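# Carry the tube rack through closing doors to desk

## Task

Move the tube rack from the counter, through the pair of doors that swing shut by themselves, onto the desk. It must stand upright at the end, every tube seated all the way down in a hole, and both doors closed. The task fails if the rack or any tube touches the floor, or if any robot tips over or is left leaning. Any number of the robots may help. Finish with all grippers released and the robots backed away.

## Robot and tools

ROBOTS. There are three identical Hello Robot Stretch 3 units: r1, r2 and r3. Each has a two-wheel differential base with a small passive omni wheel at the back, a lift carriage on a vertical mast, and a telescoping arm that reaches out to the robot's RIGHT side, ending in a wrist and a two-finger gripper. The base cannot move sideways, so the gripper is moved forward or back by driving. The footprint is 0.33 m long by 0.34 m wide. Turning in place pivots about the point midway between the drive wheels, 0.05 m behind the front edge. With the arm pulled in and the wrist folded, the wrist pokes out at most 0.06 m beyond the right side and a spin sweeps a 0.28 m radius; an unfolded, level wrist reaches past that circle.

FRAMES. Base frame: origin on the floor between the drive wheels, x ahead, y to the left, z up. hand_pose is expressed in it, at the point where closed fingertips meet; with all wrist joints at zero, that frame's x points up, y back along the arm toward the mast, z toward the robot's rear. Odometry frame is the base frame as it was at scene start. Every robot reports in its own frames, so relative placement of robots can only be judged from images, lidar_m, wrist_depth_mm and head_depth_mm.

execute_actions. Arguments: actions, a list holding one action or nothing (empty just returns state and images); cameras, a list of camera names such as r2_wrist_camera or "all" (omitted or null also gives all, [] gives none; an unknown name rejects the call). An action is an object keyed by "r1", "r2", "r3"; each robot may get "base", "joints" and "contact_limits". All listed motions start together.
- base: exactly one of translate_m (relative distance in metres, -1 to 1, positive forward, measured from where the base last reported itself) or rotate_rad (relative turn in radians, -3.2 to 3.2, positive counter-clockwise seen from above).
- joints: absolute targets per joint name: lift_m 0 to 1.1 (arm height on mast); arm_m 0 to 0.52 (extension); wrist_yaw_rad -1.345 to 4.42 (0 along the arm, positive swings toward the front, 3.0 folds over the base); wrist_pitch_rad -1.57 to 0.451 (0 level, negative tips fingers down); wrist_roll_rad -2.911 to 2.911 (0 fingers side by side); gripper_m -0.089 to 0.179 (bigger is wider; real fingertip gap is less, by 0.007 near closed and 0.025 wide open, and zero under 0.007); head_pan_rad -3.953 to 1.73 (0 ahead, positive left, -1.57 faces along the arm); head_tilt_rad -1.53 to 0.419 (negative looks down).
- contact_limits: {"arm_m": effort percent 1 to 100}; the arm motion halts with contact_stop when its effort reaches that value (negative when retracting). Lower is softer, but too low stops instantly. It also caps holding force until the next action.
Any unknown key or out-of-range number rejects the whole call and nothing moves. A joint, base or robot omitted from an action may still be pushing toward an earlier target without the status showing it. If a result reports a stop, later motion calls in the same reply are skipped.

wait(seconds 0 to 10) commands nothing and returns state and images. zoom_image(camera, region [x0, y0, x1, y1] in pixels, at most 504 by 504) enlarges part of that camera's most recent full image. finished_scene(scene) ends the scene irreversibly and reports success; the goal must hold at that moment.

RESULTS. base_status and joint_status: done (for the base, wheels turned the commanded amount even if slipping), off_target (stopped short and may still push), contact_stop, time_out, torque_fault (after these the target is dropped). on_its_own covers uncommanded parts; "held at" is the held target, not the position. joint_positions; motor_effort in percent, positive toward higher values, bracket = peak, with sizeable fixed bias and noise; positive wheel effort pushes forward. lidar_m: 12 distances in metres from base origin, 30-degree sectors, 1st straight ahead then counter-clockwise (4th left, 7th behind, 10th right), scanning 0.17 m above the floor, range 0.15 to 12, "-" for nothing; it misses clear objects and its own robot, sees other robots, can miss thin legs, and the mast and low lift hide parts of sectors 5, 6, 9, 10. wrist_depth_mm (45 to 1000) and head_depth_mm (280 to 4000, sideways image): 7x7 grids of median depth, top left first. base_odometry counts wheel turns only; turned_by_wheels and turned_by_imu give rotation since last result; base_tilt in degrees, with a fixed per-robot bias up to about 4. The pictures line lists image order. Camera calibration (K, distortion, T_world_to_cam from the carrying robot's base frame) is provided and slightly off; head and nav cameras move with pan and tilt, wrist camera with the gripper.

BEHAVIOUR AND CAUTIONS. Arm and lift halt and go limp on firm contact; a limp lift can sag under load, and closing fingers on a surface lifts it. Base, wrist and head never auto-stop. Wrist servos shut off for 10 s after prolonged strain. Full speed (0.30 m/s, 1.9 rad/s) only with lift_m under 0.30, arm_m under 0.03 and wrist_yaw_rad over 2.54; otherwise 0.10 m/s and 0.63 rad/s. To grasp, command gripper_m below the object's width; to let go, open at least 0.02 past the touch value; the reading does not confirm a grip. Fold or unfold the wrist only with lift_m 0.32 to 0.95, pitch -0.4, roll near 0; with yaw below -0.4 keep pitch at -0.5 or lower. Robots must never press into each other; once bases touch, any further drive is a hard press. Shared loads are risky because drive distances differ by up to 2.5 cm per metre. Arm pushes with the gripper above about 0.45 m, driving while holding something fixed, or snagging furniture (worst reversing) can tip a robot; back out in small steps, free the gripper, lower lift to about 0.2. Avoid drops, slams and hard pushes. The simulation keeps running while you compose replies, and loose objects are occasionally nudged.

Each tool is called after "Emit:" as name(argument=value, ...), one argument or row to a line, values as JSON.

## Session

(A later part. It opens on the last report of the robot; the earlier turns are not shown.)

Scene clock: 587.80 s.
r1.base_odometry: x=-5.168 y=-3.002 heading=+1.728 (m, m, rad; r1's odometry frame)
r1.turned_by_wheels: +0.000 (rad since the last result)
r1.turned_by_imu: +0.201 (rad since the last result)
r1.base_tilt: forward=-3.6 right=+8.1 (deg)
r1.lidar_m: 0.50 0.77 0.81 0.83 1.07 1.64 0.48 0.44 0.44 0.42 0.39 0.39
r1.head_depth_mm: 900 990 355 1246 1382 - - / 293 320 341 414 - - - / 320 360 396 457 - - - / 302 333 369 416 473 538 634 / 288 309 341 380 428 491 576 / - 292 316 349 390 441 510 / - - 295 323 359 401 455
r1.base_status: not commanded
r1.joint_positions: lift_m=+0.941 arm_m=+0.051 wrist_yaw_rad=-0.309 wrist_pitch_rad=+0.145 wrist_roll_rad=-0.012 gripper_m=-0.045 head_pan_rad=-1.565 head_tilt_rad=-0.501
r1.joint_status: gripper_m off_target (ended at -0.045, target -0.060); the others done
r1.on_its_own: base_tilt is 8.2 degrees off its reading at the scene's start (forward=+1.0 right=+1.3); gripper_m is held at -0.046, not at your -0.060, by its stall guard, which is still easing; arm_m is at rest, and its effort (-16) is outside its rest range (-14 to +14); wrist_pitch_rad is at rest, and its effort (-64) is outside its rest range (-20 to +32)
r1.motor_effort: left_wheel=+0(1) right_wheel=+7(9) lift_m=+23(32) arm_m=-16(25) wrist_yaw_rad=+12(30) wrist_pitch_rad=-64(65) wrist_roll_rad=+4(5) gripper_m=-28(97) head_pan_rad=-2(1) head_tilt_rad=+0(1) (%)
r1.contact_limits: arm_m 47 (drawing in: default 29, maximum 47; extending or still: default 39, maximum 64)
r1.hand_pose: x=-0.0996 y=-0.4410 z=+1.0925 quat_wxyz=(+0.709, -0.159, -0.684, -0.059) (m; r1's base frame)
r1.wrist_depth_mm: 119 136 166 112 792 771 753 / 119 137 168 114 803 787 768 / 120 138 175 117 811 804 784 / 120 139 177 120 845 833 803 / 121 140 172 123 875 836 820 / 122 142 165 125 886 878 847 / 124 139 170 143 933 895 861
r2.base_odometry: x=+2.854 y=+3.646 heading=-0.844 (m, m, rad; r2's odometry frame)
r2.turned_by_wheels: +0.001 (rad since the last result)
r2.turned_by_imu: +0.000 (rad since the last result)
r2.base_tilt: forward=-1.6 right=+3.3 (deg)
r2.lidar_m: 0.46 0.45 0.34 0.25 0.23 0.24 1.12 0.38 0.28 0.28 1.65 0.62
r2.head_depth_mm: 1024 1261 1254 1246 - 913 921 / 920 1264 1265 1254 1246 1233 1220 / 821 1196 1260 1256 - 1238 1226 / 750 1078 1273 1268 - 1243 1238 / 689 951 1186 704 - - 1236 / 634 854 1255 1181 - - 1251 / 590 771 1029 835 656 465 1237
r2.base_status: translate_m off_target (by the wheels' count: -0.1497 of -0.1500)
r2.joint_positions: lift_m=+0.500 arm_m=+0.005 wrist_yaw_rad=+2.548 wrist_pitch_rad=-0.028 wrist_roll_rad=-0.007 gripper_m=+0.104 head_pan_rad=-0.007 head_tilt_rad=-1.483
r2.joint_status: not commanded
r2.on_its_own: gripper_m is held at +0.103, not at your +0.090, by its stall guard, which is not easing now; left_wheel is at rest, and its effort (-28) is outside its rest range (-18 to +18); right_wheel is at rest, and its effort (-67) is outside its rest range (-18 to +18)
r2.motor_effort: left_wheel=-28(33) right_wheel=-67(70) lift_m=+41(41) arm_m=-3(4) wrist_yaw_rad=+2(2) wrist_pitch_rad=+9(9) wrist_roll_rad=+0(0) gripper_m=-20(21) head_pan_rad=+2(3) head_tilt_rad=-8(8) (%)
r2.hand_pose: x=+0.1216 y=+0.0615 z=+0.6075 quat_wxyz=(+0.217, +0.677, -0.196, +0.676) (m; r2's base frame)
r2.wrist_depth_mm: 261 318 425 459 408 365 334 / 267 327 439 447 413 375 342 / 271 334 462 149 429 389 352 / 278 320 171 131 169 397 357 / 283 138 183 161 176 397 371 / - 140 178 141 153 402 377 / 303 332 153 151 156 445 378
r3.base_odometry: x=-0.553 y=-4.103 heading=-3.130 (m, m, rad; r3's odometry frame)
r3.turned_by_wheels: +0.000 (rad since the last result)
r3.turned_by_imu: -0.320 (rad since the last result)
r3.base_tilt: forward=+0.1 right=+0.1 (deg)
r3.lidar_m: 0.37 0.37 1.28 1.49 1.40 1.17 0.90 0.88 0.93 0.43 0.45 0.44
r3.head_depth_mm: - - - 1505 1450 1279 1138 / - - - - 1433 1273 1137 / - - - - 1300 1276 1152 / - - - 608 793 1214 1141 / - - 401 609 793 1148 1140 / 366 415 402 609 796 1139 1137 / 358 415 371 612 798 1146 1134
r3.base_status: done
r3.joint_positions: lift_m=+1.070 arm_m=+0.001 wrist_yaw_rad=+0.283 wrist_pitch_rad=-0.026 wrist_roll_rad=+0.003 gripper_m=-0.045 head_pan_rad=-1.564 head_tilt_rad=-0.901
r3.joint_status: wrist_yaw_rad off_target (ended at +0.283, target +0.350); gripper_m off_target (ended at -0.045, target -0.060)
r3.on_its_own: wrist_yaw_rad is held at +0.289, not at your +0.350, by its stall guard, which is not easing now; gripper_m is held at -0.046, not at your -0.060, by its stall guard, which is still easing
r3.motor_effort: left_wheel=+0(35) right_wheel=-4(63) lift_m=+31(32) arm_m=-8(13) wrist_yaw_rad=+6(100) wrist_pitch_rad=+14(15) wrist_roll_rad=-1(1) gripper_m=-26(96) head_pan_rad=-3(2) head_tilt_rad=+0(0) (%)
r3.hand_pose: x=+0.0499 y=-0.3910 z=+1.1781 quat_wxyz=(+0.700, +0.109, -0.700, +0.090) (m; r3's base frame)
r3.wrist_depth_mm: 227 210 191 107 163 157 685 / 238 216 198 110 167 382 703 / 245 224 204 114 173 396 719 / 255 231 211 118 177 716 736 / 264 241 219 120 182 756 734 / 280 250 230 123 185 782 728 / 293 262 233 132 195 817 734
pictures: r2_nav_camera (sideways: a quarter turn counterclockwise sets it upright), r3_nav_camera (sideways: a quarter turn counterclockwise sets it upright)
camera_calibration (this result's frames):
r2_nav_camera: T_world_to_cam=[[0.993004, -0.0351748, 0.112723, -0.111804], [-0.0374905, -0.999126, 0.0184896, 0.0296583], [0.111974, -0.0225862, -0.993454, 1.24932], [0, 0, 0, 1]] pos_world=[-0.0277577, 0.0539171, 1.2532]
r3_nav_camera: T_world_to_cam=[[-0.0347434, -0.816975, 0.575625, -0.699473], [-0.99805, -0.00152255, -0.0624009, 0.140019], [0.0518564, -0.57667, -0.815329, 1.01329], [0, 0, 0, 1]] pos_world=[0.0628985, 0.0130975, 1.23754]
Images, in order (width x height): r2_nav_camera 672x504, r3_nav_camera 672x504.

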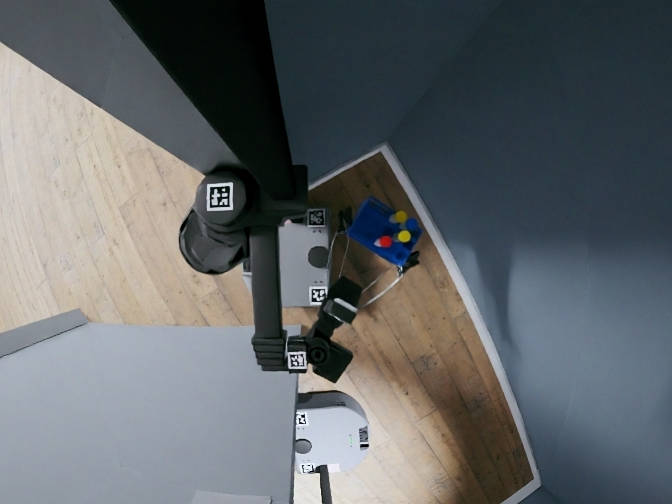

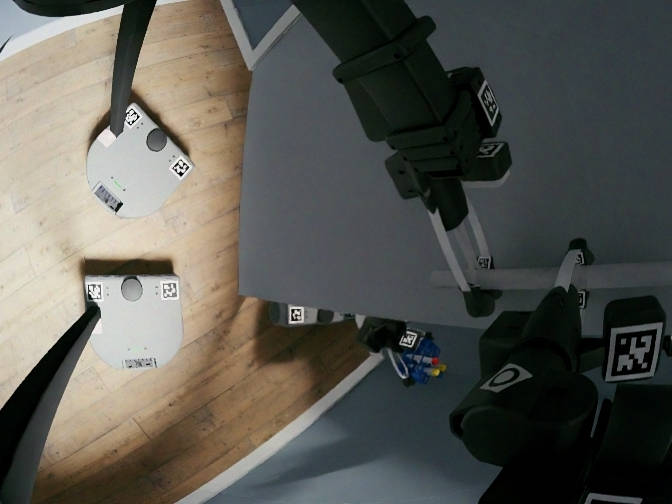

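Emit:
execute_actions(
  actions=[
    {"r1":{"joints":{"arm_m":0.12}},"r2":{"base":{"rotate_rad":0.3}}},
  ],
  cameras=[],
)

Emit:
execute_actions(
  actions=[
    {"r1":{"joints":{"gripper_m":0.17}},"r3":{"joints":{"gripper_m":0.17}},"r2":{"base":{"rotate_rad":0.0}}},
  ],
  cameras=["r2_nav_camera","r3_nav_camera","r1_wrist_camera","r3_wrist_camera"],
)

Scene clock: 590.13 s.
r1.base_odometry: x=-5.168 y=-3.002 heading=+1.728 (m, m, rad; r1's odometry frame)
r1.turned_by_wheels: +0.000 (rad since the last result)
r1.turned_by_imu: -0.097 (rad since the last result)
r1.base_tilt: forward=-1.7 right=+5.2 (deg)
r1.lidar_m: 0.46 0.69 0.79 0.79 0.97 1.66 1.75 0.46 0.46 0.43 0.38 0.38
r1.head_depth_mm: 964 1054 1114 1281 - - 1204 / 371 395 426 478 - - 1210 / 387 432 469 523 - - 901 / 359 393 433 482 535 615 742 / 330 359 393 434 484 547 630 / 306 331 359 394 435 484 549 / 289 307 331 360 394 434 485
r1.base_status: not commanded
r1.joint_positions: lift_m=+0.940 arm_m=+0.121 wrist_yaw_rad=-0.305 wrist_pitch_rad=+0.071 wrist_roll_rad=-0.012 gripper_m=-0.034 head_pan_rad=-1.565 head_tilt_rad=-0.501
r1.joint_status: all done
r1.on_its_own: base_tilt is 4.7 degrees off its reading at the scene's start (forward=+1.0 right=+1.3); gripper_m is held at -0.034, not at your -0.060, by its stall guard, which is still easing; wrist_pitch_rad is at rest, and its effort (-31) is outside its rest range (-20 to +32)
r1.motor_effort: left_wheel=+0(1) right_wheel=+5(11) lift_m=+25(25) arm_m=-10(12) wrist_yaw_rad=+6(22) wrist_pitch_rad=-31(64) wrist_roll_rad=+4(4) gripper_m=-4(28) head_pan_rad=-3(2) head_tilt_rad=+0(0) (%)
r1.hand_pose: x=-0.0988 y=-0.5111 z=+1.0734 quat_wxyz=(+0.707, -0.132, -0.690, -0.084) (m; r1's base frame)
r1.wrist_depth_mm: 112 131 164 109 809 790 787 / 113 132 174 113 808 824 803 / 114 133 176 116 854 837 834 / 115 134 179 120 892 865 865 / 116 136 173 123 887 893 885 / 117 138 164 126 933 898 924 / 118 135 170 155 958 926 947
r2.base_odometry: x=+2.854 y=+3.646 heading=-0.544 (m, m, rad; r2's odometry frame)
r2.turned_by_wheels: +0.300 (rad since the last result)
r2.turned_by_imu: +0.303 (rad since the last result)
r2.base_tilt: forward=-1.7 right=+3.3 (deg)
r2.lidar_m: 0.44 0.45 0.27 0.24 0.24 3.69 0.52 0.30 0.28 1.98 0.82 0.50
r2.head_depth_mm: 757 1160 1252 1246 - 701 624 / 729 1100 1256 1253 1244 983 824 / 707 1048 1265 1261 - 1236 1188 / 683 985 1253 1260 - 1241 1234 / 663 946 1212 702 - - 1240 / 641 900 1184 1004 - - 1244 / 623 809 782 698 623 1259 1244
r2.base_status: done
r2.joint_positions: lift_m=+0.500 arm_m=+0.005 wrist_yaw_rad=+2.548 wrist_pitch_rad=-0.028 wrist_roll_rad=-0.007 gripper_m=+0.104 head_pan_rad=-0.007 head_tilt_rad=-1.483
r2.joint_status: not commanded
r2.on_its_own: gripper_m is held at +0.103, not at your +0.090, by its stall guard, which is not easing now
r2.motor_effort: left_wheel=-3(28) right_wheel=+3(55) lift_m=+40(41) arm_m=-4(4) wrist_yaw_rad=+2(1) wrist_pitch_rad=+9(9) wrist_roll_rad=+0(0) gripper_m=-20(20) head_pan_rad=+3(3) head_tilt_rad=-8(8) (%)
r2.hand_pose: x=+0.1216 y=+0.0615 z=+0.6075 quat_wxyz=(+0.217, +0.677, -0.196, +0.676) (m; r2's base frame)
r2.wrist_depth_mm: 232 268 326 417 433 365 314 / 239 275 338 387 435 375 318 / 244 285 351 152 444 382 324 / 251 280 171 131 170 383 330 / 256 138 182 161 176 378 337 / - 140 177 141 153 380 340 / 275 297 153 150 156 416 340
r3.base_odometry: x=-0.553 y=-4.103 heading=-3.130 (m, m, rad; r3's odometry frame)
r3.turned_by_wheels: +0.000 (rad since the last result)
r3.turned_by_imu: +0.001 (rad since the last result)
r3.base_tilt: forward=+0.1 right=+0.0 (deg)
r3.lidar_m: 0.43 0.44 1.28 1.49 1.40 1.17 0.90 0.88 0.93 0.43 0.45 0.49
r3.head_depth_mm: - - - 1506 1451 1280 1134 / - - - - 1446 1272 1144 / - - - - 1277 1276 1145 / - - - 610 791 1214 1129 / - - 408 608 795 1145 1143 / 365 416 403 609 796 1143 1138 / 358 416 373 609 796 1142 1136
r3.base_status: not commanded
r3.joint_positions: lift_m=+1.070 arm_m=+0.001 wrist_yaw_rad=+0.283 wrist_pitch_rad=-0.026 wrist_roll_rad=+0.003 gripper_m=-0.035 head_pan_rad=-1.564 head_tilt_rad=-0.901
r3.joint_status: not commanded
r3.on_its_own: wrist_yaw_rad is held at +0.289, not at your +0.350, by its stall guard, which is not easing now; gripper_m is held at -0.036, not at your -0.060, by its stall guard, which is still easing
r3.motor_effort: left_wheel=+0(0) right_wheel=-5(6) lift_m=+31(31) arm_m=-9(8) wrist_yaw_rad=+6(6) wrist_pitch_rad=+14(14) wrist_roll_rad=-1(1) gripper_m=-23(25) head_pan_rad=-2(4) head_tilt_rad=+0(1) (%)
r3.hand_pose: x=+0.0499 y=-0.3910 z=+1.1781 quat_wxyz=(+0.700, +0.109, -0.700, +0.090) (m; r3's base frame)
r3.wrist_depth_mm: 228 209 191 107 162 157 703 / 236 217 198 110 168 386 712 / 245 225 204 114 172 398 719 / 255 232 210 118 178 728 730 / 267 241 218 121 182 753 741 / 279 252 230 123 185 792 761 / 291 261 232 132 196 827 741
pictures: none
No camera images: the call's "cameras" was empty. Leave "cameras" out to get every camera's image.

Scene clock: 594.10 s.
r1.base_odometry: x=-5.168 y=-3.002 heading=+1.728 (m, m, rad; r1's odometry frame)
r1.turned_by_wheels: +0.000 (rad since the last result)
r1.turned_by_imu: +0.195 (rad since the last result)
r1.base_tilt: forward=+1.0 right=+1.4 (deg)
r1.lidar_m: 0.58 0.81 0.79 0.83 1.14 1.63 0.56 0.45 0.67 0.46 0.43 0.44
r1.head_depth_mm: 501 496 510 1282 - - 1259 / 464 512 570 633 - - 1226 / 430 473 523 574 - - 908 / 403 440 483 532 589 668 792 / 379 410 447 492 548 612 702 / 357 385 418 456 503 559 630 / 337 363 392 425 465 513 572
r1.base_status: not commanded
r1.joint_positions: lift_m=+0.940 arm_m=+0.120 wrist_yaw_rad=-0.321 wrist_pitch_rad=-0.018 wrist_roll_rad=-0.003 gripper_m=+0.170 head_pan_rad=-1.565 head_tilt_rad=-0.500
r1.joint_status: all done
r1.on_its_own: wrist_yaw_rad is at rest, and its effort (+26) is outside its rest range (-12 to +12)
r1.motor_effort: left_wheel=-5(73) right_wheel=+5(47) lift_m=+39(57) arm_m=+5(10) wrist_yaw_rad=+26(26) wrist_pitch_rad=+8(31) wrist_roll_rad=-2(4) gripper_m=+4(84) head_pan_rad=-2(2) head_tilt_rad=+0(3) (%)
r1.hand_pose: x=-0.1022 y=-0.5072 z=+1.0501 quat_wxyz=(+0.698, -0.106, -0.698, -0.120) (m; r1's base frame)
r1.wrist_depth_mm: 139 161 203 273 277 263 782 / 141 164 206 270 867 849 808 / 143 166 210 273 880 857 834 / 145 168 214 282 916 880 841 / 145 176 219 286 942 928 877 / - 186 224 279 - 958 877 / - 183 228 324 - - 915
r2.base_odometry: x=+2.854 y=+3.645 heading=-0.544 (m, m, rad; r2's odometry frame)
r2.turned_by_wheels: -0.001 (rad since the last result)
r2.turned_by_imu: -0.009 (rad since the last result)
r2.base_tilt: forward=-1.6 right=+3.2 (deg)
r2.lidar_m: 0.44 0.45 0.27 0.24 0.24 3.71 0.44 0.24 0.22 1.98 0.83 0.50
r2.head_depth_mm: 761 1172 1247 1255 - 559 501 / 734 1103 1262 1257 - 795 673 / 710 1040 1265 1252 - 1236 1044 / 682 991 1265 1261 - 1245 1245 / 659 947 1244 706 - - 1249 / 640 901 1183 996 - - 1243 / 622 806 779 699 626 1258 1253
r2.base_status: done
r2.joint_positions: lift_m=+0.500 arm_m=+0.005 wrist_yaw_rad=+2.549 wrist_pitch_rad=-0.029 wrist_roll_rad=-0.007 gripper_m=+0.104 head_pan_rad=-0.003 head_tilt_rad=-1.485
r2.joint_status: not commanded
r2.on_its_own: gripper_m is held at +0.103, not at your +0.090, by its stall guard, which is not easing now
r2.motor_effort: left_wheel=-13(33) right_wheel=+11(20) lift_m=+42(43) arm_m=-1(4) wrist_yaw_rad=+1(2) wrist_pitch_rad=+9(10) wrist_roll_rad=+0(0) gripper_m=-21(21) head_pan_rad=+1(2) head_tilt_rad=-7(9) (%)
r2.hand_pose: x=+0.1214 y=+0.0619 z=+0.6072 quat_wxyz=(+0.217, +0.677, -0.196, +0.676) (m; r2's base frame)
r2.wrist_depth_mm: 231 266 325 412 435 359 312 / 236 276 337 384 435 368 317 / 245 283 349 129 438 378 324 / 249 278 171 130 170 380 329 / 255 139 183 160 176 378 332 / - 140 178 140 153 381 341 / 274 296 153 150 156 414 339
r3.base_odometry: x=-0.553 y=-4.103 heading=-3.130 (m, m, rad; r3's odometry frame)
r3.turned_by_wheels: +0.000 (rad since the last result)
r3.turned_by_imu: +0.001 (rad since the last result)
r3.base_tilt: forward=+0.2 right=+0.0 (deg)
r3.lidar_m: 0.46 1.21 1.28 1.49 1.40 1.17 0.90 0.88 0.93 0.49 0.50 0.68
r3.head_depth_mm: - - - 1512 1463 1272 1134 / - - - - 1449 1273 1140 / - - - - 1277 1276 1139 / - - - 732 968 1231 1138 / 341 - 588 705 918 1226 1138 / 407 496 541 696 905 1217 1138 / 405 486 525 691 894 1213 1139
r3.base_status: not commanded
r3.joint_positions: lift_m=+1.070 arm_m=+0.000 wrist_yaw_rad=+0.287 wrist_pitch_rad=-0.022 wrist_roll_rad=+0.003 gripper_m=+0.170 head_pan_rad=-1.564 head_tilt_rad=-0.901
r3.joint_status: all done
r3.on_its_own: wrist_yaw_rad is held at +0.289, not at your +0.350, by its stall guard, which is not easing now
r3.motor_effort: left_wheel=+0(1) right_wheel=+0(7) lift_m=+32(32) arm_m=-5(8) wrist_yaw_rad=+2(12) wrist_pitch_rad=+12(13) wrist_roll_rad=-1(1) gripper_m=+0(91) head_pan_rad=-3(2) head_tilt_rad=+0(1) (%)
r3.hand_pose: x=+0.0508 y=-0.3905 z=+1.1790 quat_wxyz=(+0.700, +0.109, -0.699, +0.093) (m; r3's base frame)
r3.wrist_depth_mm: 289 269 252 236 220 397 680 / 296 277 260 242 227 393 711 / 309 286 267 251 233 703 740 / 320 296 277 256 241 742 750 / 334 304 285 265 246 742 735 / 350 312 293 272 255 763 709 / 356 292 304 282 265 811 683
pictures: r1_wrist_camera, r2_nav_camera (sideways: a quarter turn counterclockwise sets it upright), r3_nav_camera (sideways: a quarter turn counterclockwise sets it upright), r3_wrist_camera
camera_calibration (this result's frames):
r1_wrist_camera: T_world_to_cam=[[-0.939293, 0.342162, -0.0255911, 0.101822], [0.0913602, 0.177513, -0.979869, 1.16022], [-0.330731, -0.922721, -0.197996, -0.129437], [0, 0, 0, 1]] pos_world=[-0.0531669, -0.360228, 1.11384]
r2_nav_camera: T_world_to_cam=[[0.993331, -0.0320113, 0.110764, -0.109256], [-0.0342703, -0.99924, 0.0185506, 0.0295592], [0.110086, -0.0222228, -0.993674, 1.24962], [0, 0, 0, 1]] pos_world=[-0.0280253, 0.0538093, 1.25326]
r3_nav_camera: T_world_to_cam=[[-0.0347448, -0.816795, 0.575881, -0.699807], [-0.99805, -0.00154178, -0.0624024, 0.140021], [0.0518578, -0.576926, -0.815148, 1.01306], [0, 0, 0, 1]] pos_world=[0.0628986, 0.0130772, 1.23754]
r3_wrist_camera: T_world_to_cam=[[-0.965558, -0.260149, 0.00452684, -0.0589243], [-0.0522313, 0.176757, -0.982868, 1.2654], [0.254892, -0.949252, -0.184257, 0.00117108], [0, 0, 0, 1]] pos_world=[0.0089003, -0.237885, 1.2442]
Images, in order (width x height): r1_wrist_camera 644x364, r2_nav_camera 672x504, r3_nav_camera 672x504, r3_wrist_camera 644x364.

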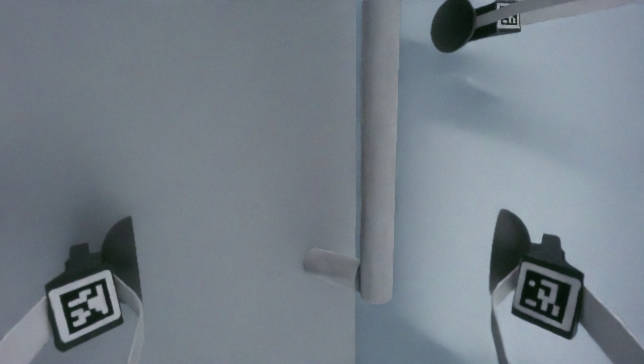

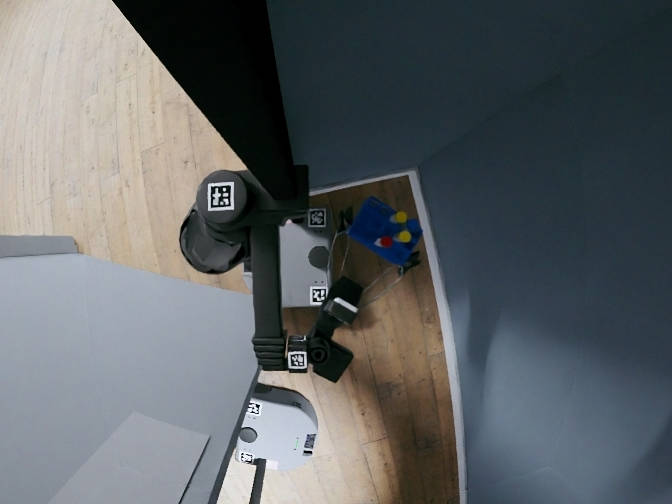

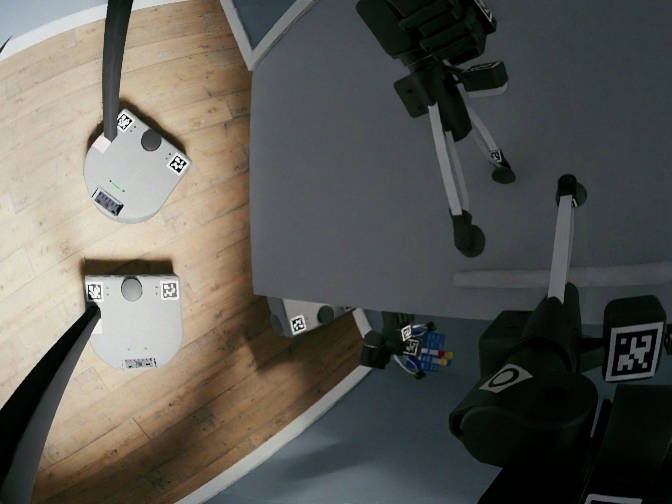

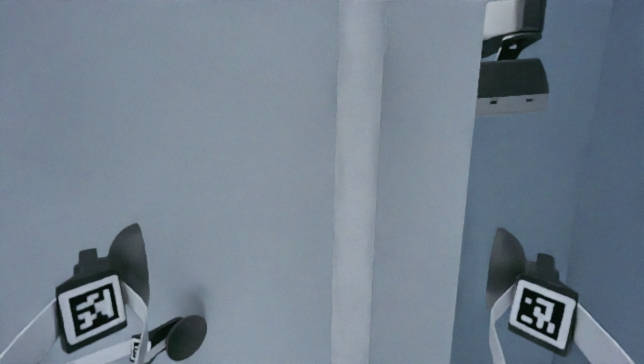

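Emit:
execute_actions(
  actions=[
    {"r1":{"joints":{"arm_m":0,"gripper_m":0.0}},"r3":{"base":{"rotate_rad":-1.1},"joints":{"gripper_m":0.0}}},
  ],
  cameras=["r3_nav_camera"],
)

Emit:
execute_actions(
  actions=[
    {"r3":{"base":{"translate_m":-0.7}}},
  ],
  cameras=["r3_nav_camera","r1_nav_camera"],
)

Scene clock: 597.70 s.
r1.base_odometry: x=-5.168 y=-3.002 heading=+1.728 (m, m, rad; r1's odometry frame)
r1.turned_by_wheels: +0.000 (rad since the last result)
r1.turned_by_imu: +0.000 (rad since the last result)
r1.base_tilt: forward=+0.9 right=+1.3 (deg)
r1.lidar_m: 0.58 0.82 0.79 0.82 1.14 1.63 0.41 0.45 0.67 0.46 0.44 0.44
r1.head_depth_mm: 500 497 584 1288 1452 1569 - / 463 512 570 640 - - - / 430 472 523 583 648 - - / 403 439 482 533 597 680 770 / 378 409 447 492 546 614 701 / 356 384 418 455 501 560 629 / 337 362 391 425 463 512 572
r1.base_status: not commanded
r1.joint_positions: lift_m=+0.940 arm_m=+0.002 wrist_yaw_rad=-0.301 wrist_pitch_rad=-0.018 wrist_roll_rad=-0.003 gripper_m=+0.000 head_pan_rad=-1.565 head_tilt_rad=-0.500
r1.joint_status: all done
joint sent to its limit — the command would take r1.arm_m past its lower limit, so that joint was sent only as far as its limit.
r1.motor_effort: left_wheel=+0(4) right_wheel=-1(5) lift_m=+39(39) arm_m=-5(5) wrist_yaw_rad=+2(25) wrist_pitch_rad=+8(8) wrist_roll_rad=-2(2) gripper_m=-2(82) head_pan_rad=-3(1) head_tilt_rad=-1(0) (%)
r1.hand_pose: x=-0.0974 y=-0.3915 z=+1.0501 quat_wxyz=(+0.700, -0.099, -0.699, -0.113) (m; r1's base frame)
r1.wrist_depth_mm: 211 246 308 373 917 899 863 / 214 250 313 385 963 939 869 / 215 254 320 395 - 931 893 / 219 257 325 402 - 965 923 / 222 264 326 - - - 929 / 226 267 318 - - - - / 228 272 361 488 - - -
r2.base_odometry: x=+2.854 y=+3.645 heading=-0.544 (m, m, rad; r2's odometry frame)
r2.turned_by_wheels: +0.000 (rad since the last result)
r2.turned_by_imu: +0.000 (rad since the last result)
r2.base_tilt: forward=-1.6 right=+3.3 (deg)
r2.lidar_m: 0.44 0.44 0.27 0.24 0.24 3.70 0.44 0.24 0.22 1.98 0.83 0.50
r2.head_depth_mm: 766 1160 1249 1243 - 558 503 / 735 1100 1256 1251 - 794 676 / 707 1037 1253 1250 - 1237 1037 / 684 990 1259 1263 - 1234 1232 / 661 950 1234 703 - - 1238 / 641 898 1174 1004 - - 1232 / 619 806 780 695 623 1257 1255
r2.base_status: not commanded
r2.joint_positions: lift_m=+0.500 arm_m=+0.005 wrist_yaw_rad=+2.549 wrist_pitch_rad=-0.029 wrist_roll_rad=-0.007 gripper_m=+0.104 head_pan_rad=-0.003 head_tilt_rad=-1.485
r2.joint_status: not commanded
r2.on_its_own: gripper_m is held at +0.103, not at your +0.090, by its stall guard, which is not easing now
r2.motor_effort: left_wheel=-14(14) right_wheel=+10(11) lift_m=+43(43) arm_m=-1(1) wrist_yaw_rad=+1(1) wrist_pitch_rad=+9(9) wrist_roll_rad=+0(0) gripper_m=-20(21) head_pan_rad=+2(1) head_tilt_rad=-7(8) (%)
r2.hand_pose: x=+0.1214 y=+0.0619 z=+0.6072 quat_wxyz=(+0.217, +0.677, -0.196, +0.676) (m; r2's base frame)
r2.wrist_depth_mm: 231 267 324 415 431 362 313 / 236 275 338 383 431 373 319 / 243 283 349 129 441 375 324 / 250 278 171 130 170 384 328 / 253 138 182 160 176 379 335 / - 140 177 141 153 379 342 / 274 296 153 150 156 419 339
r3.base_odometry: x=-0.553 y=-4.103 heading=+2.053 (m, m, rad; r3's odometry frame)
r3.turned_by_wheels: -1.100 (rad since the last result)
r3.turned_by_imu: -1.086 (rad since the last result)
r3.base_tilt: forward=+0.2 right=+0.0 (deg)
r3.lidar_m: 0.50 0.65 0.46 0.49 1.26 1.49 1.40 1.23 0.91 0.88 0.92 0.49
r3.head_depth_mm: - - - 1451 1445 1274 1134 / - - - - 1433 1280 1145 / - - - - 1448 1275 1140 / - - - 1335 1438 1275 1139 / - - 1098 1333 1445 1261 1139 / 800 928 1075 1326 1439 1274 1141 / 782 906 1076 1326 1451 1276 1136
r3.base_status: done
r3.joint_positions: lift_m=+1.070 arm_m=+0.000 wrist_yaw_rad=+0.287 wrist_pitch_rad=-0.022 wrist_roll_rad=+0.003 gripper_m=+0.000 head_pan_rad=-1.564 head_tilt_rad=-0.901
r3.joint_status: all done
r3.on_its_own: wrist_yaw_rad is held at +0.289, not at your +0.350, by its stall guard, which is not easing now
r3.motor_effort: left_wheel=+2(5) right_wheel=-3(7) lift_m=+31(31) arm_m=-4(5) wrist_yaw_rad=+1(2) wrist_pitch_rad=+12(12) wrist_roll_rad=-1(1) gripper_m=-2(92) head_pan_rad=-3(3) head_tilt_rad=+1(1) (%)
r3.hand_pose: x=+0.0510 y=-0.3904 z=+1.1790 quat_wxyz=(+0.700, +0.109, -0.699, +0.093) (m; r3's base frame)
r3.wrist_depth_mm: 726 716 656 610 567 529 504 / 754 743 678 620 591 539 503 / 775 763 702 651 605 556 524 / 767 797 715 661 613 583 536 / 773 821 737 683 636 590 552 / 785 861 771 - 640 599 559 / 796 876 808 739 683 619 583
pictures: r3_nav_camera (sideways: a quarter turn counterclockwise sets it upright)
camera_calibration (this result's frames):
r3_nav_camera: T_world_to_cam=[[-0.0347449, -0.816795, 0.575881, -0.699807], [-0.99805, -0.00154165, -0.0624024, 0.140021], [0.0518578, -0.576926, -0.815148, 1.01306], [0, 0, 0, 1]] pos_world=[0.0628986, 0.0130773, 1.23754]
Images, in order (width x height): r3_nav_camera 672x504.

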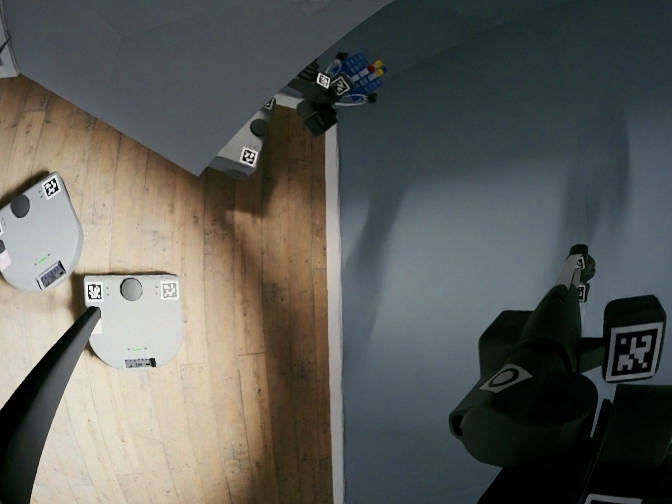

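Scene clock: 605.63 s.
r1.base_odometry: x=-5.168 y=-3.002 heading=+1.728 (m, m, rad; r1's odometry frame)
r1.turned_by_wheels: +0.000 (rad since the last result)
r1.turned_by_imu: -0.002 (rad since the last result)
r1.base_tilt: forward=+1.0 right=+1.3 (deg)
r1.lidar_m: 0.58 0.82 0.79 0.82 1.14 1.04 1.00 1.34 0.67 0.46 0.43 0.44
r1.head_depth_mm: 500 496 584 1297 1452 1564 - / 463 511 570 642 - - - / 431 472 521 584 649 - - / 403 439 482 534 599 681 770 / 378 411 448 492 546 614 700 / 356 385 417 455 501 559 630 / 337 362 391 425 465 512 571
r1.base_status: not commanded
r1.joint_positions: lift_m=+0.940 arm_m=+0.002 wrist_yaw_rad=-0.301 wrist_pitch_rad=-0.018 wrist_roll_rad=-0.003 gripper_m=+0.000 head_pan_rad=-1.565 head_tilt_rad=-0.500
r1.joint_status: not commanded
r1.motor_effort: left_wheel=-2(1) right_wheel=-1(1) lift_m=+39(39) arm_m=-4(4) wrist_yaw_rad=+1(2) wrist_pitch_rad=+8(8) wrist_roll_rad=-2(2) gripper_m=-2(3) head_pan_rad=-1(1) head_tilt_rad=+0(1) (%)
r1.hand_pose: x=-0.0974 y=-0.3915 z=+1.0501 quat_wxyz=(+0.700, -0.099, -0.699, -0.113) (m; r1's base frame)
r1.wrist_depth_mm: 211 246 308 375 935 899 852 / 213 250 312 383 961 915 879 / 216 253 319 393 - 934 896 / 220 259 328 405 - 960 925 / 222 263 326 - - - 928 / 225 266 316 - - - - / 229 271 364 486 - - -
r2.base_odometry: x=+2.854 y=+3.645 heading=-0.544 (m, m, rad; r2's odometry frame)
r2.turned_by_wheels: +0.000 (rad since the last result)
r2.turned_by_imu: -0.001 (rad since the last result)
r2.base_tilt: forward=-1.6 right=+3.3 (deg)
r2.lidar_m: 0.44 0.44 0.27 0.24 0.24 3.70 0.44 0.24 0.22 1.34 0.82 0.50
r2.head_depth_mm: 763 1162 1252 1241 - 559 501 / 734 1098 1258 1250 - 792 676 / 706 1039 1258 1252 - 1247 1032 / 684 992 1262 1268 - 1249 1233 / 658 940 1240 704 - - 1240 / 640 898 1171 997 - - 1249 / 620 805 777 694 626 1254 1252
r2.base_status: not commanded
r2.joint_positions: lift_m=+0.500 arm_m=+0.005 wrist_yaw_rad=+2.549 wrist_pitch_rad=-0.029 wrist_roll_rad=-0.007 gripper_m=+0.104 head_pan_rad=-0.003 head_tilt_rad=-1.485
r2.joint_status: not commanded
r2.on_its_own: gripper_m is held at +0.103, not at your +0.090, by its stall guard, which is not easing now
r2.motor_effort: left_wheel=-13(14) right_wheel=+11(11) lift_m=+43(42) arm_m=-1(1) wrist_yaw_rad=+1(1) wrist_pitch_rad=+9(9) wrist_roll_rad=+0(0) gripper_m=-20(20) head_pan_rad=+1(2) head_tilt_rad=-8(8) (%)
r2.hand_pose: x=+0.1214 y=+0.0619 z=+0.6072 quat_wxyz=(+0.217, +0.677, -0.196, +0.676) (m; r2's base frame)
r2.wrist_depth_mm: 230 268 325 413 431 361 314 / 236 274 335 385 437 371 320 / 243 282 347 129 438 378 323 / 249 280 171 130 170 384 330 / 255 138 183 160 177 374 337 / - 140 178 141 153 381 341 / 276 295 153 151 156 421 337
r3.base_odometry: x=-0.229 y=-4.723 heading=+2.053 (m, m, rad; r3's odometry frame)
r3.turned_by_wheels: +0.000 (rad since the last result)
r3.turned_by_imu: +0.004 (rad since the last result)
r3.base_tilt: forward=+0.1 right=+0.0 (deg)
r3.lidar_m: 1.15 0.95 1.26 1.22 0.94 0.79 0.76 0.72 0.89 0.87 0.90 1.25
r3.head_depth_mm: - - - 1417 1448 1275 1138 / - - - - 1450 1282 1137 / - - - - 1447 1278 1145 / - - - 1308 1442 1277 1139 / - - 1088 1309 1450 1279 1146 / 790 914 1068 1313 1450 1276 1143 / 768 893 1065 1312 1450 1275 1137
r3.base_status: done
r3.joint_positions: lift_m=+1.070 arm_m=+0.000 wrist_yaw_rad=+0.287 wrist_pitch_rad=-0.022 wrist_roll_rad=+0.003 gripper_m=+0.000 head_pan_rad=-1.564 head_tilt_rad=-0.901
r3.joint_status: not commanded
r3.on_its_own: wrist_yaw_rad is held at +0.289, not at your +0.350, by its stall guard, which is not easing now
r3.motor_effort: left_wheel=+2(3) right_wheel=-3(11) lift_m=+31(31) arm_m=-4(4) wrist_yaw_rad=+1(1) wrist_pitch_rad=+12(12) wrist_roll_rad=-1(1) gripper_m=-2(2) head_pan_rad=-2(2) head_tilt_rad=+1(0) (%)
r3.hand_pose: x=+0.0510 y=-0.3904 z=+1.1790 quat_wxyz=(+0.700, +0.109, -0.699, +0.093) (m; r3's base frame)
r3.wrist_depth_mm: 772 702 645 608 554 521 494 / 808 734 675 613 571 538 503 / 832 772 684 637 581 553 515 / 875 788 711 652 604 555 522 / 895 817 740 668 620 576 541 / 932 833 764 - 632 591 550 / 982 869 782 719 656 606 568
pictures: r1_nav_camera (sideways: a quarter turn counterclockwise sets it upright), r3_nav_camera (sideways: a quarter turn counterclockwise sets it upright)
camera_calibration (this result's frames):
r1_nav_camera: T_world_to_cam=[[0.06476, -0.436831, 0.897209, -1.12875], [-0.996374, -0.0780307, 0.0339262, 0.0154616], [0.0551898, -0.896153, -0.4403, 0.526706], [0, 0, 0, 1]] pos_world=[0.0594347, -0.0198586, 1.24411]
r3_nav_camera: T_world_to_cam=[[-0.0347449, -0.816795, 0.575881, -0.699807], [-0.99805, -0.00154165, -0.0624024, 0.140021], [0.0518578, -0.576926, -0.815148, 1.01306], [0, 0, 0, 1]] pos_world=[0.0628986, 0.0130773, 1.23754]
Images, in order (width x height): r1_nav_camera 672x504, r3_nav_camera 672x504.

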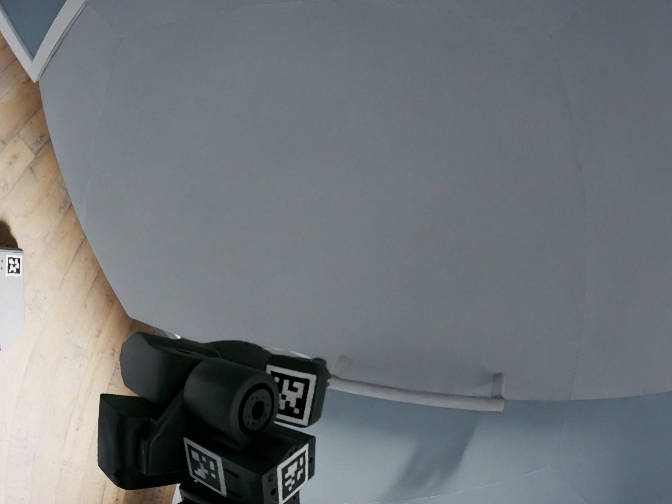

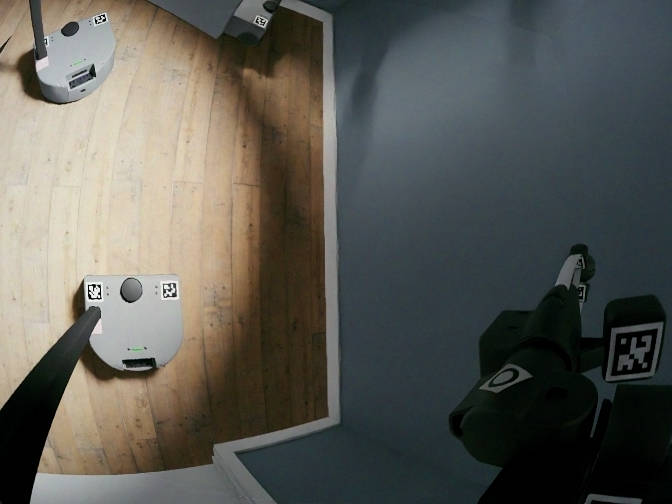

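Emit:
execute_actions(
  actions=[
    {"r1":{"base":{"rotate_rad":-0.6}}},
  ],
  cameras=[],
)

Emit:
execute_actions(
  actions=[
    {"r1":{"base":{"translate_m":-0.5}},"r2":{"base":{"translate_m":-0.25}}},
  ],
  cameras=["r3_nav_camera","r2_nav_camera"],
)

Scene clock: 609.60 s.
r1.base_odometry: x=-5.168 y=-3.002 heading=+1.128 (m, m, rad; r1's odometry frame)
r1.turned_by_wheels: -0.600 (rad since the last result)
r1.turned_by_imu: -0.600 (rad since the last result)
r1.base_tilt: forward=+1.0 right=+1.3 (deg)
r1.lidar_m: 0.44 0.54 0.79 0.79 0.81 1.07 1.63 1.00 1.37 1.30 0.48 0.43
r1.head_depth_mm: 1089 1182 1306 1447 1616 1711 - / 1075 1187 1294 1439 - - - / 1076 1176 1292 1431 1581 - - / 1078 1174 1290 1421 1600 1600 1289 / 1074 1172 1284 1427 1596 1598 1294 / 1070 1174 1261 1379 968 869 938 / 1035 498 567 617 666 708 754
r1.base_status: done
r1.joint_positions: lift_m=+0.940 arm_m=+0.002 wrist_yaw_rad=-0.301 wrist_pitch_rad=-0.018 wrist_roll_rad=-0.003 gripper_m=+0.000 head_pan_rad=-1.565 head_tilt_rad=-0.500
r1.joint_status: not commanded
r1.motor_effort: left_wheel=+0(5) right_wheel=-2(5) lift_m=+39(39) arm_m=-4(5) wrist_yaw_rad=+1(2) wrist_pitch_rad=+8(8) wrist_roll_rad=-2(2) gripper_m=-2(3) head_pan_rad=-2(2) head_tilt_rad=+0(0) (%)
r1.hand_pose: x=-0.0973 y=-0.3915 z=+1.0501 quat_wxyz=(+0.700, -0.099, -0.699, -0.113) (m; r1's base frame)
r1.wrist_depth_mm: 794 866 946 - - - - / 832 905 970 - - - - / 856 914 - - - - - / 862 930 - - - - - / 872 978 - - - - - / 912 - - - - - - / 927 - - - - - -
r2.base_odometry: x=+2.854 y=+3.645 heading=-0.544 (m, m, rad; r2's odometry frame)
r2.turned_by_wheels: +0.000 (rad since the last result)
r2.turned_by_imu: +0.000 (rad since the last result)
r2.base_tilt: forward=-1.6 right=+3.3 (deg)
r2.lidar_m: 0.44 0.44 0.27 0.24 0.24 3.69 0.44 0.24 0.22 1.34 0.83 0.50
r2.head_depth_mm: 759 1173 1255 1244 - 559 501 / 734 1097 1264 1249 - 792 675 / 707 1039 1267 1258 - 1246 1044 / 683 992 1264 1261 - 1245 1236 / 658 943 1239 704 - - 1244 / 640 900 1172 1001 - - 1244 / 622 809 779 694 626 1262 1252
r2.base_status: not commanded
r2.joint_positions: lift_m=+0.500 arm_m=+0.005 wrist_yaw_rad=+2.549 wrist_pitch_rad=-0.029 wrist_roll_rad=-0.007 gripper_m=+0.104 head_pan_rad=-0.003 head_tilt_rad=-1.485
r2.joint_status: not commanded
r2.on_its_own: gripper_m is held at +0.103, not at your +0.090, by its stall guard, which is not easing now
r2.motor_effort: left_wheel=-14(14) right_wheel=+11(11) lift_m=+43(43) arm_m=-1(1) wrist_yaw_rad=+1(1) wrist_pitch_rad=+9(9) wrist_roll_rad=+0(0) gripper_m=-20(19) head_pan_rad=+2(1) head_tilt_rad=-8(8) (%)
r2.hand_pose: x=+0.1214 y=+0.0619 z=+0.6072 quat_wxyz=(+0.217, +0.677, -0.196, +0.676) (m; r2's base frame)
r2.wrist_depth_mm: 230 267 325 415 433 364 313 / 237 275 338 383 439 372 318 / 243 283 348 129 443 378 324 / 249 278 171 131 170 382 329 / 254 138 183 160 177 376 335 / - 141 177 140 153 381 341 / 275 296 153 151 156 415 339
r3.base_odometry: x=-0.229 y=-4.723 heading=+2.053 (m, m, rad; r3's odometry frame)
r3.turned_by_wheels: +0.000 (rad since the last result)
r3.turned_by_imu: +0.001 (rad since the last result)
r3.base_tilt: forward=+0.1 right=+0.0 (deg)
r3.lidar_m: 1.15 1.01 1.26 1.22 0.94 0.79 0.76 0.72 0.90 0.87 0.90 1.25
r3.head_depth_mm: - - - 1414 1441 1281 1141 / - - - - 1450 1273 1134 / - - - - 1447 1279 1152 / - - - 1318 1447 1274 1137 / - - 1094 1316 1447 1278 1140 / 786 910 1064 1302 1442 1269 1141 / 770 893 1062 1316 1444 1276 1140
r3.base_status: not commanded
r3.joint_positions: lift_m=+1.070 arm_m=+0.000 wrist_yaw_rad=+0.287 wrist_pitch_rad=-0.022 wrist_roll_rad=+0.003 gripper_m=+0.000 head_pan_rad=-1.564 head_tilt_rad=-0.901
r3.joint_status: not commanded
r3.on_its_own: wrist_yaw_rad is held at +0.289, not at your +0.350, by its stall guard, which is not easing now
r3.motor_effort: left_wheel=+2(2) right_wheel=-3(2) lift_m=+32(31) arm_m=-4(4) wrist_yaw_rad=+1(2) wrist_pitch_rad=+12(12) wrist_roll_rad=-1(1) gripper_m=-3(2) head_pan_rad=-3(5) head_tilt_rad=+0(0) (%)
r3.hand_pose: x=+0.0510 y=-0.3904 z=+1.1790 quat_wxyz=(+0.700, +0.109, -0.699, +0.093) (m; r3's base frame)
r3.wrist_depth_mm: 776 702 649 601 567 526 487 / 794 740 663 618 579 531 505 / 822 772 690 634 584 550 512 / 858 779 704 654 603 563 525 / 906 818 732 672 620 577 542 / 926 846 773 - 633 589 554 / 985 852 789 734 666 618 572
pictures: none
No camera images: the call's "cameras" was empty. Leave "cameras" out to get every camera's image.

Scene clock: 616.10 s.
r1.base_odometry: x=-5.383 y=-3.454 heading=+1.128 (m, m, rad; r1's odometry frame)
r1.turned_by_wheels: +0.000 (rad since the last result)
r1.turned_by_imu: +0.001 (rad since the last result)
r1.base_tilt: forward=+0.9 right=+1.3 (deg)
r1.lidar_m: 0.86 1.10 0.80 0.76 0.78 1.03 1.13 0.59 0.61 1.32 1.36 0.85
r1.head_depth_mm: 1107 1204 1325 1479 1648 1707 - / 1104 1212 1325 1463 - - - / 1104 1200 1319 1466 1610 - - / 1099 1194 1319 1464 1633 1591 1288 / 1095 1193 1314 1452 1625 1597 1292 / 1093 1191 1318 1458 1627 1605 1297 / 1096 1190 1308 1444 1611 1590 1297
r1.base_status: done
r1.joint_positions: lift_m=+0.940 arm_m=+0.002 wrist_yaw_rad=-0.301 wrist_pitch_rad=-0.018 wrist_roll_rad=-0.003 gripper_m=+0.000 head_pan_rad=-1.565 head_tilt_rad=-0.500
r1.joint_status: not commanded
r1.motor_effort: left_wheel=+1(1) right_wheel=-2(5) lift_m=+39(39) arm_m=-4(5) wrist_yaw_rad=+1(1) wrist_pitch_rad=+8(8) wrist_roll_rad=-2(2) gripper_m=-2(2) head_pan_rad=-2(2) head_tilt_rad=+0(0) (%)
r1.hand_pose: x=-0.0973 y=-0.3915 z=+1.0501 quat_wxyz=(+0.700, -0.099, -0.699, -0.113) (m; r1's base frame)
r1.wrist_depth_mm: 827 879 997 - - 448 875 / 845 903 - - - - 926 / 863 921 - - - - 951 / 887 951 - - - - 966 / 886 - - - - - 959 / 926 - - - - - 974 / 951 - - - - - -
r2.base_odometry: x=+2.640 y=+3.775 heading=-0.545 (m, m, rad; r2's odometry frame)
r2.turned_by_wheels: +0.000 (rad since the last result)
r2.turned_by_imu: +0.009 (rad since the last result)
r2.base_tilt: forward=-1.6 right=+3.2 (deg)
r2.lidar_m: 0.69 0.34 0.23 0.35 3.47 3.41 0.40 0.24 0.21 0.21 0.24 0.78
r2.head_depth_mm: 1186 1254 1246 960 - 551 485 / 1168 1262 1259 1249 - 755 630 / 1133 1267 1255 1259 - 1170 901 / 1097 1272 1271 1257 - 1241 1240 / 1062 1277 1271 632 - - 1234 / 1009 1083 876 1264 - - 1246 / 770 673 584 1276 1275 1257 1253
r2.base_status: done
r2.joint_positions: lift_m=+0.500 arm_m=+0.004 wrist_yaw_rad=+2.724 wrist_pitch_rad=-0.030 wrist_roll_rad=-0.006 gripper_m=+0.104 head_pan_rad=-0.003 head_tilt_rad=-1.489
r2.joint_status: not commanded
r2.on_its_own: wrist_yaw_rad is held at +2.716, not at your +2.550, by its stall guard, which is not easing now; gripper_m is held at +0.103, not at your +0.090, by its stall guard, which is not easing now
r2.motor_effort: left_wheel=-8(43) right_wheel=-1(58) lift_m=+43(48) arm_m=+9(19) wrist_yaw_rad=-9(65) wrist_pitch_rad=+10(10) wrist_roll_rad=+0(0) gripper_m=-20(20) head_pan_rad=+2(1) head_tilt_rad=-6(8) (%)
r2.hand_pose: x=+0.0822 y=+0.0842 z=+0.6070 quat_wxyz=(+0.158, +0.691, -0.135, +0.692) (m; r2's base frame)
r2.wrist_depth_mm: - - - 264 342 444 523 / - - - 261 358 471 530 / - - - 152 378 518 533 / - - 171 131 170 555 539 / - 138 183 161 176 606 549 / - 140 177 141 153 623 559 / 903 869 153 151 156 655 547
r3.base_odometry: x=-0.229 y=-4.723 heading=+2.053 (m, m, rad; r3's odometry frame)
r3.turned_by_wheels: +0.000 (rad since the last result)
r3.turned_by_imu: +0.002 (rad since the last result)
r3.base_tilt: forward=+0.1 right=+0.0 (deg)
r3.lidar_m: 1.08 0.61 0.62 1.22 0.93 0.79 0.76 0.72 0.89 0.87 0.91 1.25
r3.head_depth_mm: - - - 1429 1452 1282 1142 / - - - - 1446 1284 1139 / - - - - 1447 1276 1147 / - - - 1316 1436 1276 1144 / - - 1093 1312 1455 1273 1135 / 786 916 1057 1317 1444 1277 1134 / 774 896 1058 1315 1441 1279 1136
r3.base_status: not commanded
r3.joint_positions: lift_m=+1.070 arm_m=+0.000 wrist_yaw_rad=+0.287 wrist_pitch_rad=-0.022 wrist_roll_rad=+0.003 gripper_m=+0.000 head_pan_rad=-1.564 head_tilt_rad=-0.901
r3.joint_status: not commanded
r3.on_its_own: wrist_yaw_rad is held at +0.289, not at your +0.350, by its stall guard, which is not easing now
r3.motor_effort: left_wheel=+2(1) right_wheel=-3(3) lift_m=+31(32) arm_m=-4(5) wrist_yaw_rad=+1(1) wrist_pitch_rad=+12(12) wrist_roll_rad=-1(1) gripper_m=-2(3) head_pan_rad=-3(2) head_tilt_rad=+0(1) (%)
r3.hand_pose: x=+0.0510 y=-0.3904 z=+1.1790 quat_wxyz=(+0.700, +0.109, -0.699, +0.093) (m; r3's base frame)
r3.wrist_depth_mm: 766 705 651 592 552 524 490 / 793 730 662 615 570 531 506 / 825 756 694 637 591 550 507 / 876 770 710 653 609 562 523 / 900 810 751 670 626 573 537 / 935 861 771 - 639 590 550 / 984 861 785 722 658 607 565
pictures: r2_nav_camera (sideways: a quarter turn counterclockwise sets it upright), r3_nav_camera (sideways: a quarter turn counterclockwise sets it upright)
camera_calibration (this result's frames):
r2_nav_camera: T_world_to_cam=[[0.99379, -0.0316232, 0.106684, -0.103946], [-0.0338022, -0.999254, 0.0186775, 0.0293912], [0.106014, -0.0221677, -0.994118, 1.25021], [0, 0, 0, 1]] pos_world=[-0.0282457, 0.0537965, 1.2534]
r3_nav_camera: T_world_to_cam=[[-0.0347448, -0.816795, 0.575881, -0.699807], [-0.99805, -0.00154177, -0.0624024, 0.140021], [0.0518578, -0.576926, -0.815148, 1.01306], [0, 0, 0, 1]] pos_world=[0.0628986, 0.0130773, 1.23754]
Images, in order (width x height): r2_nav_camera 672x504, r3_nav_camera 672x504.

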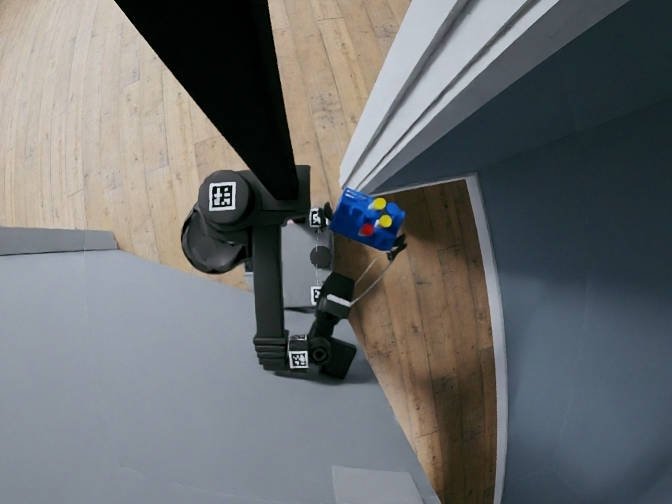

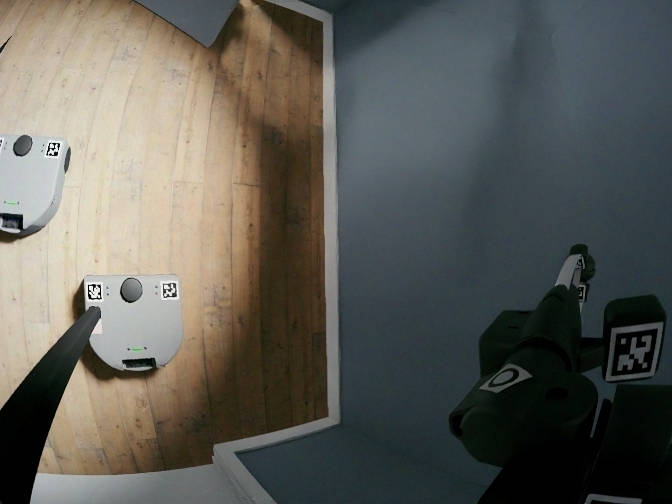

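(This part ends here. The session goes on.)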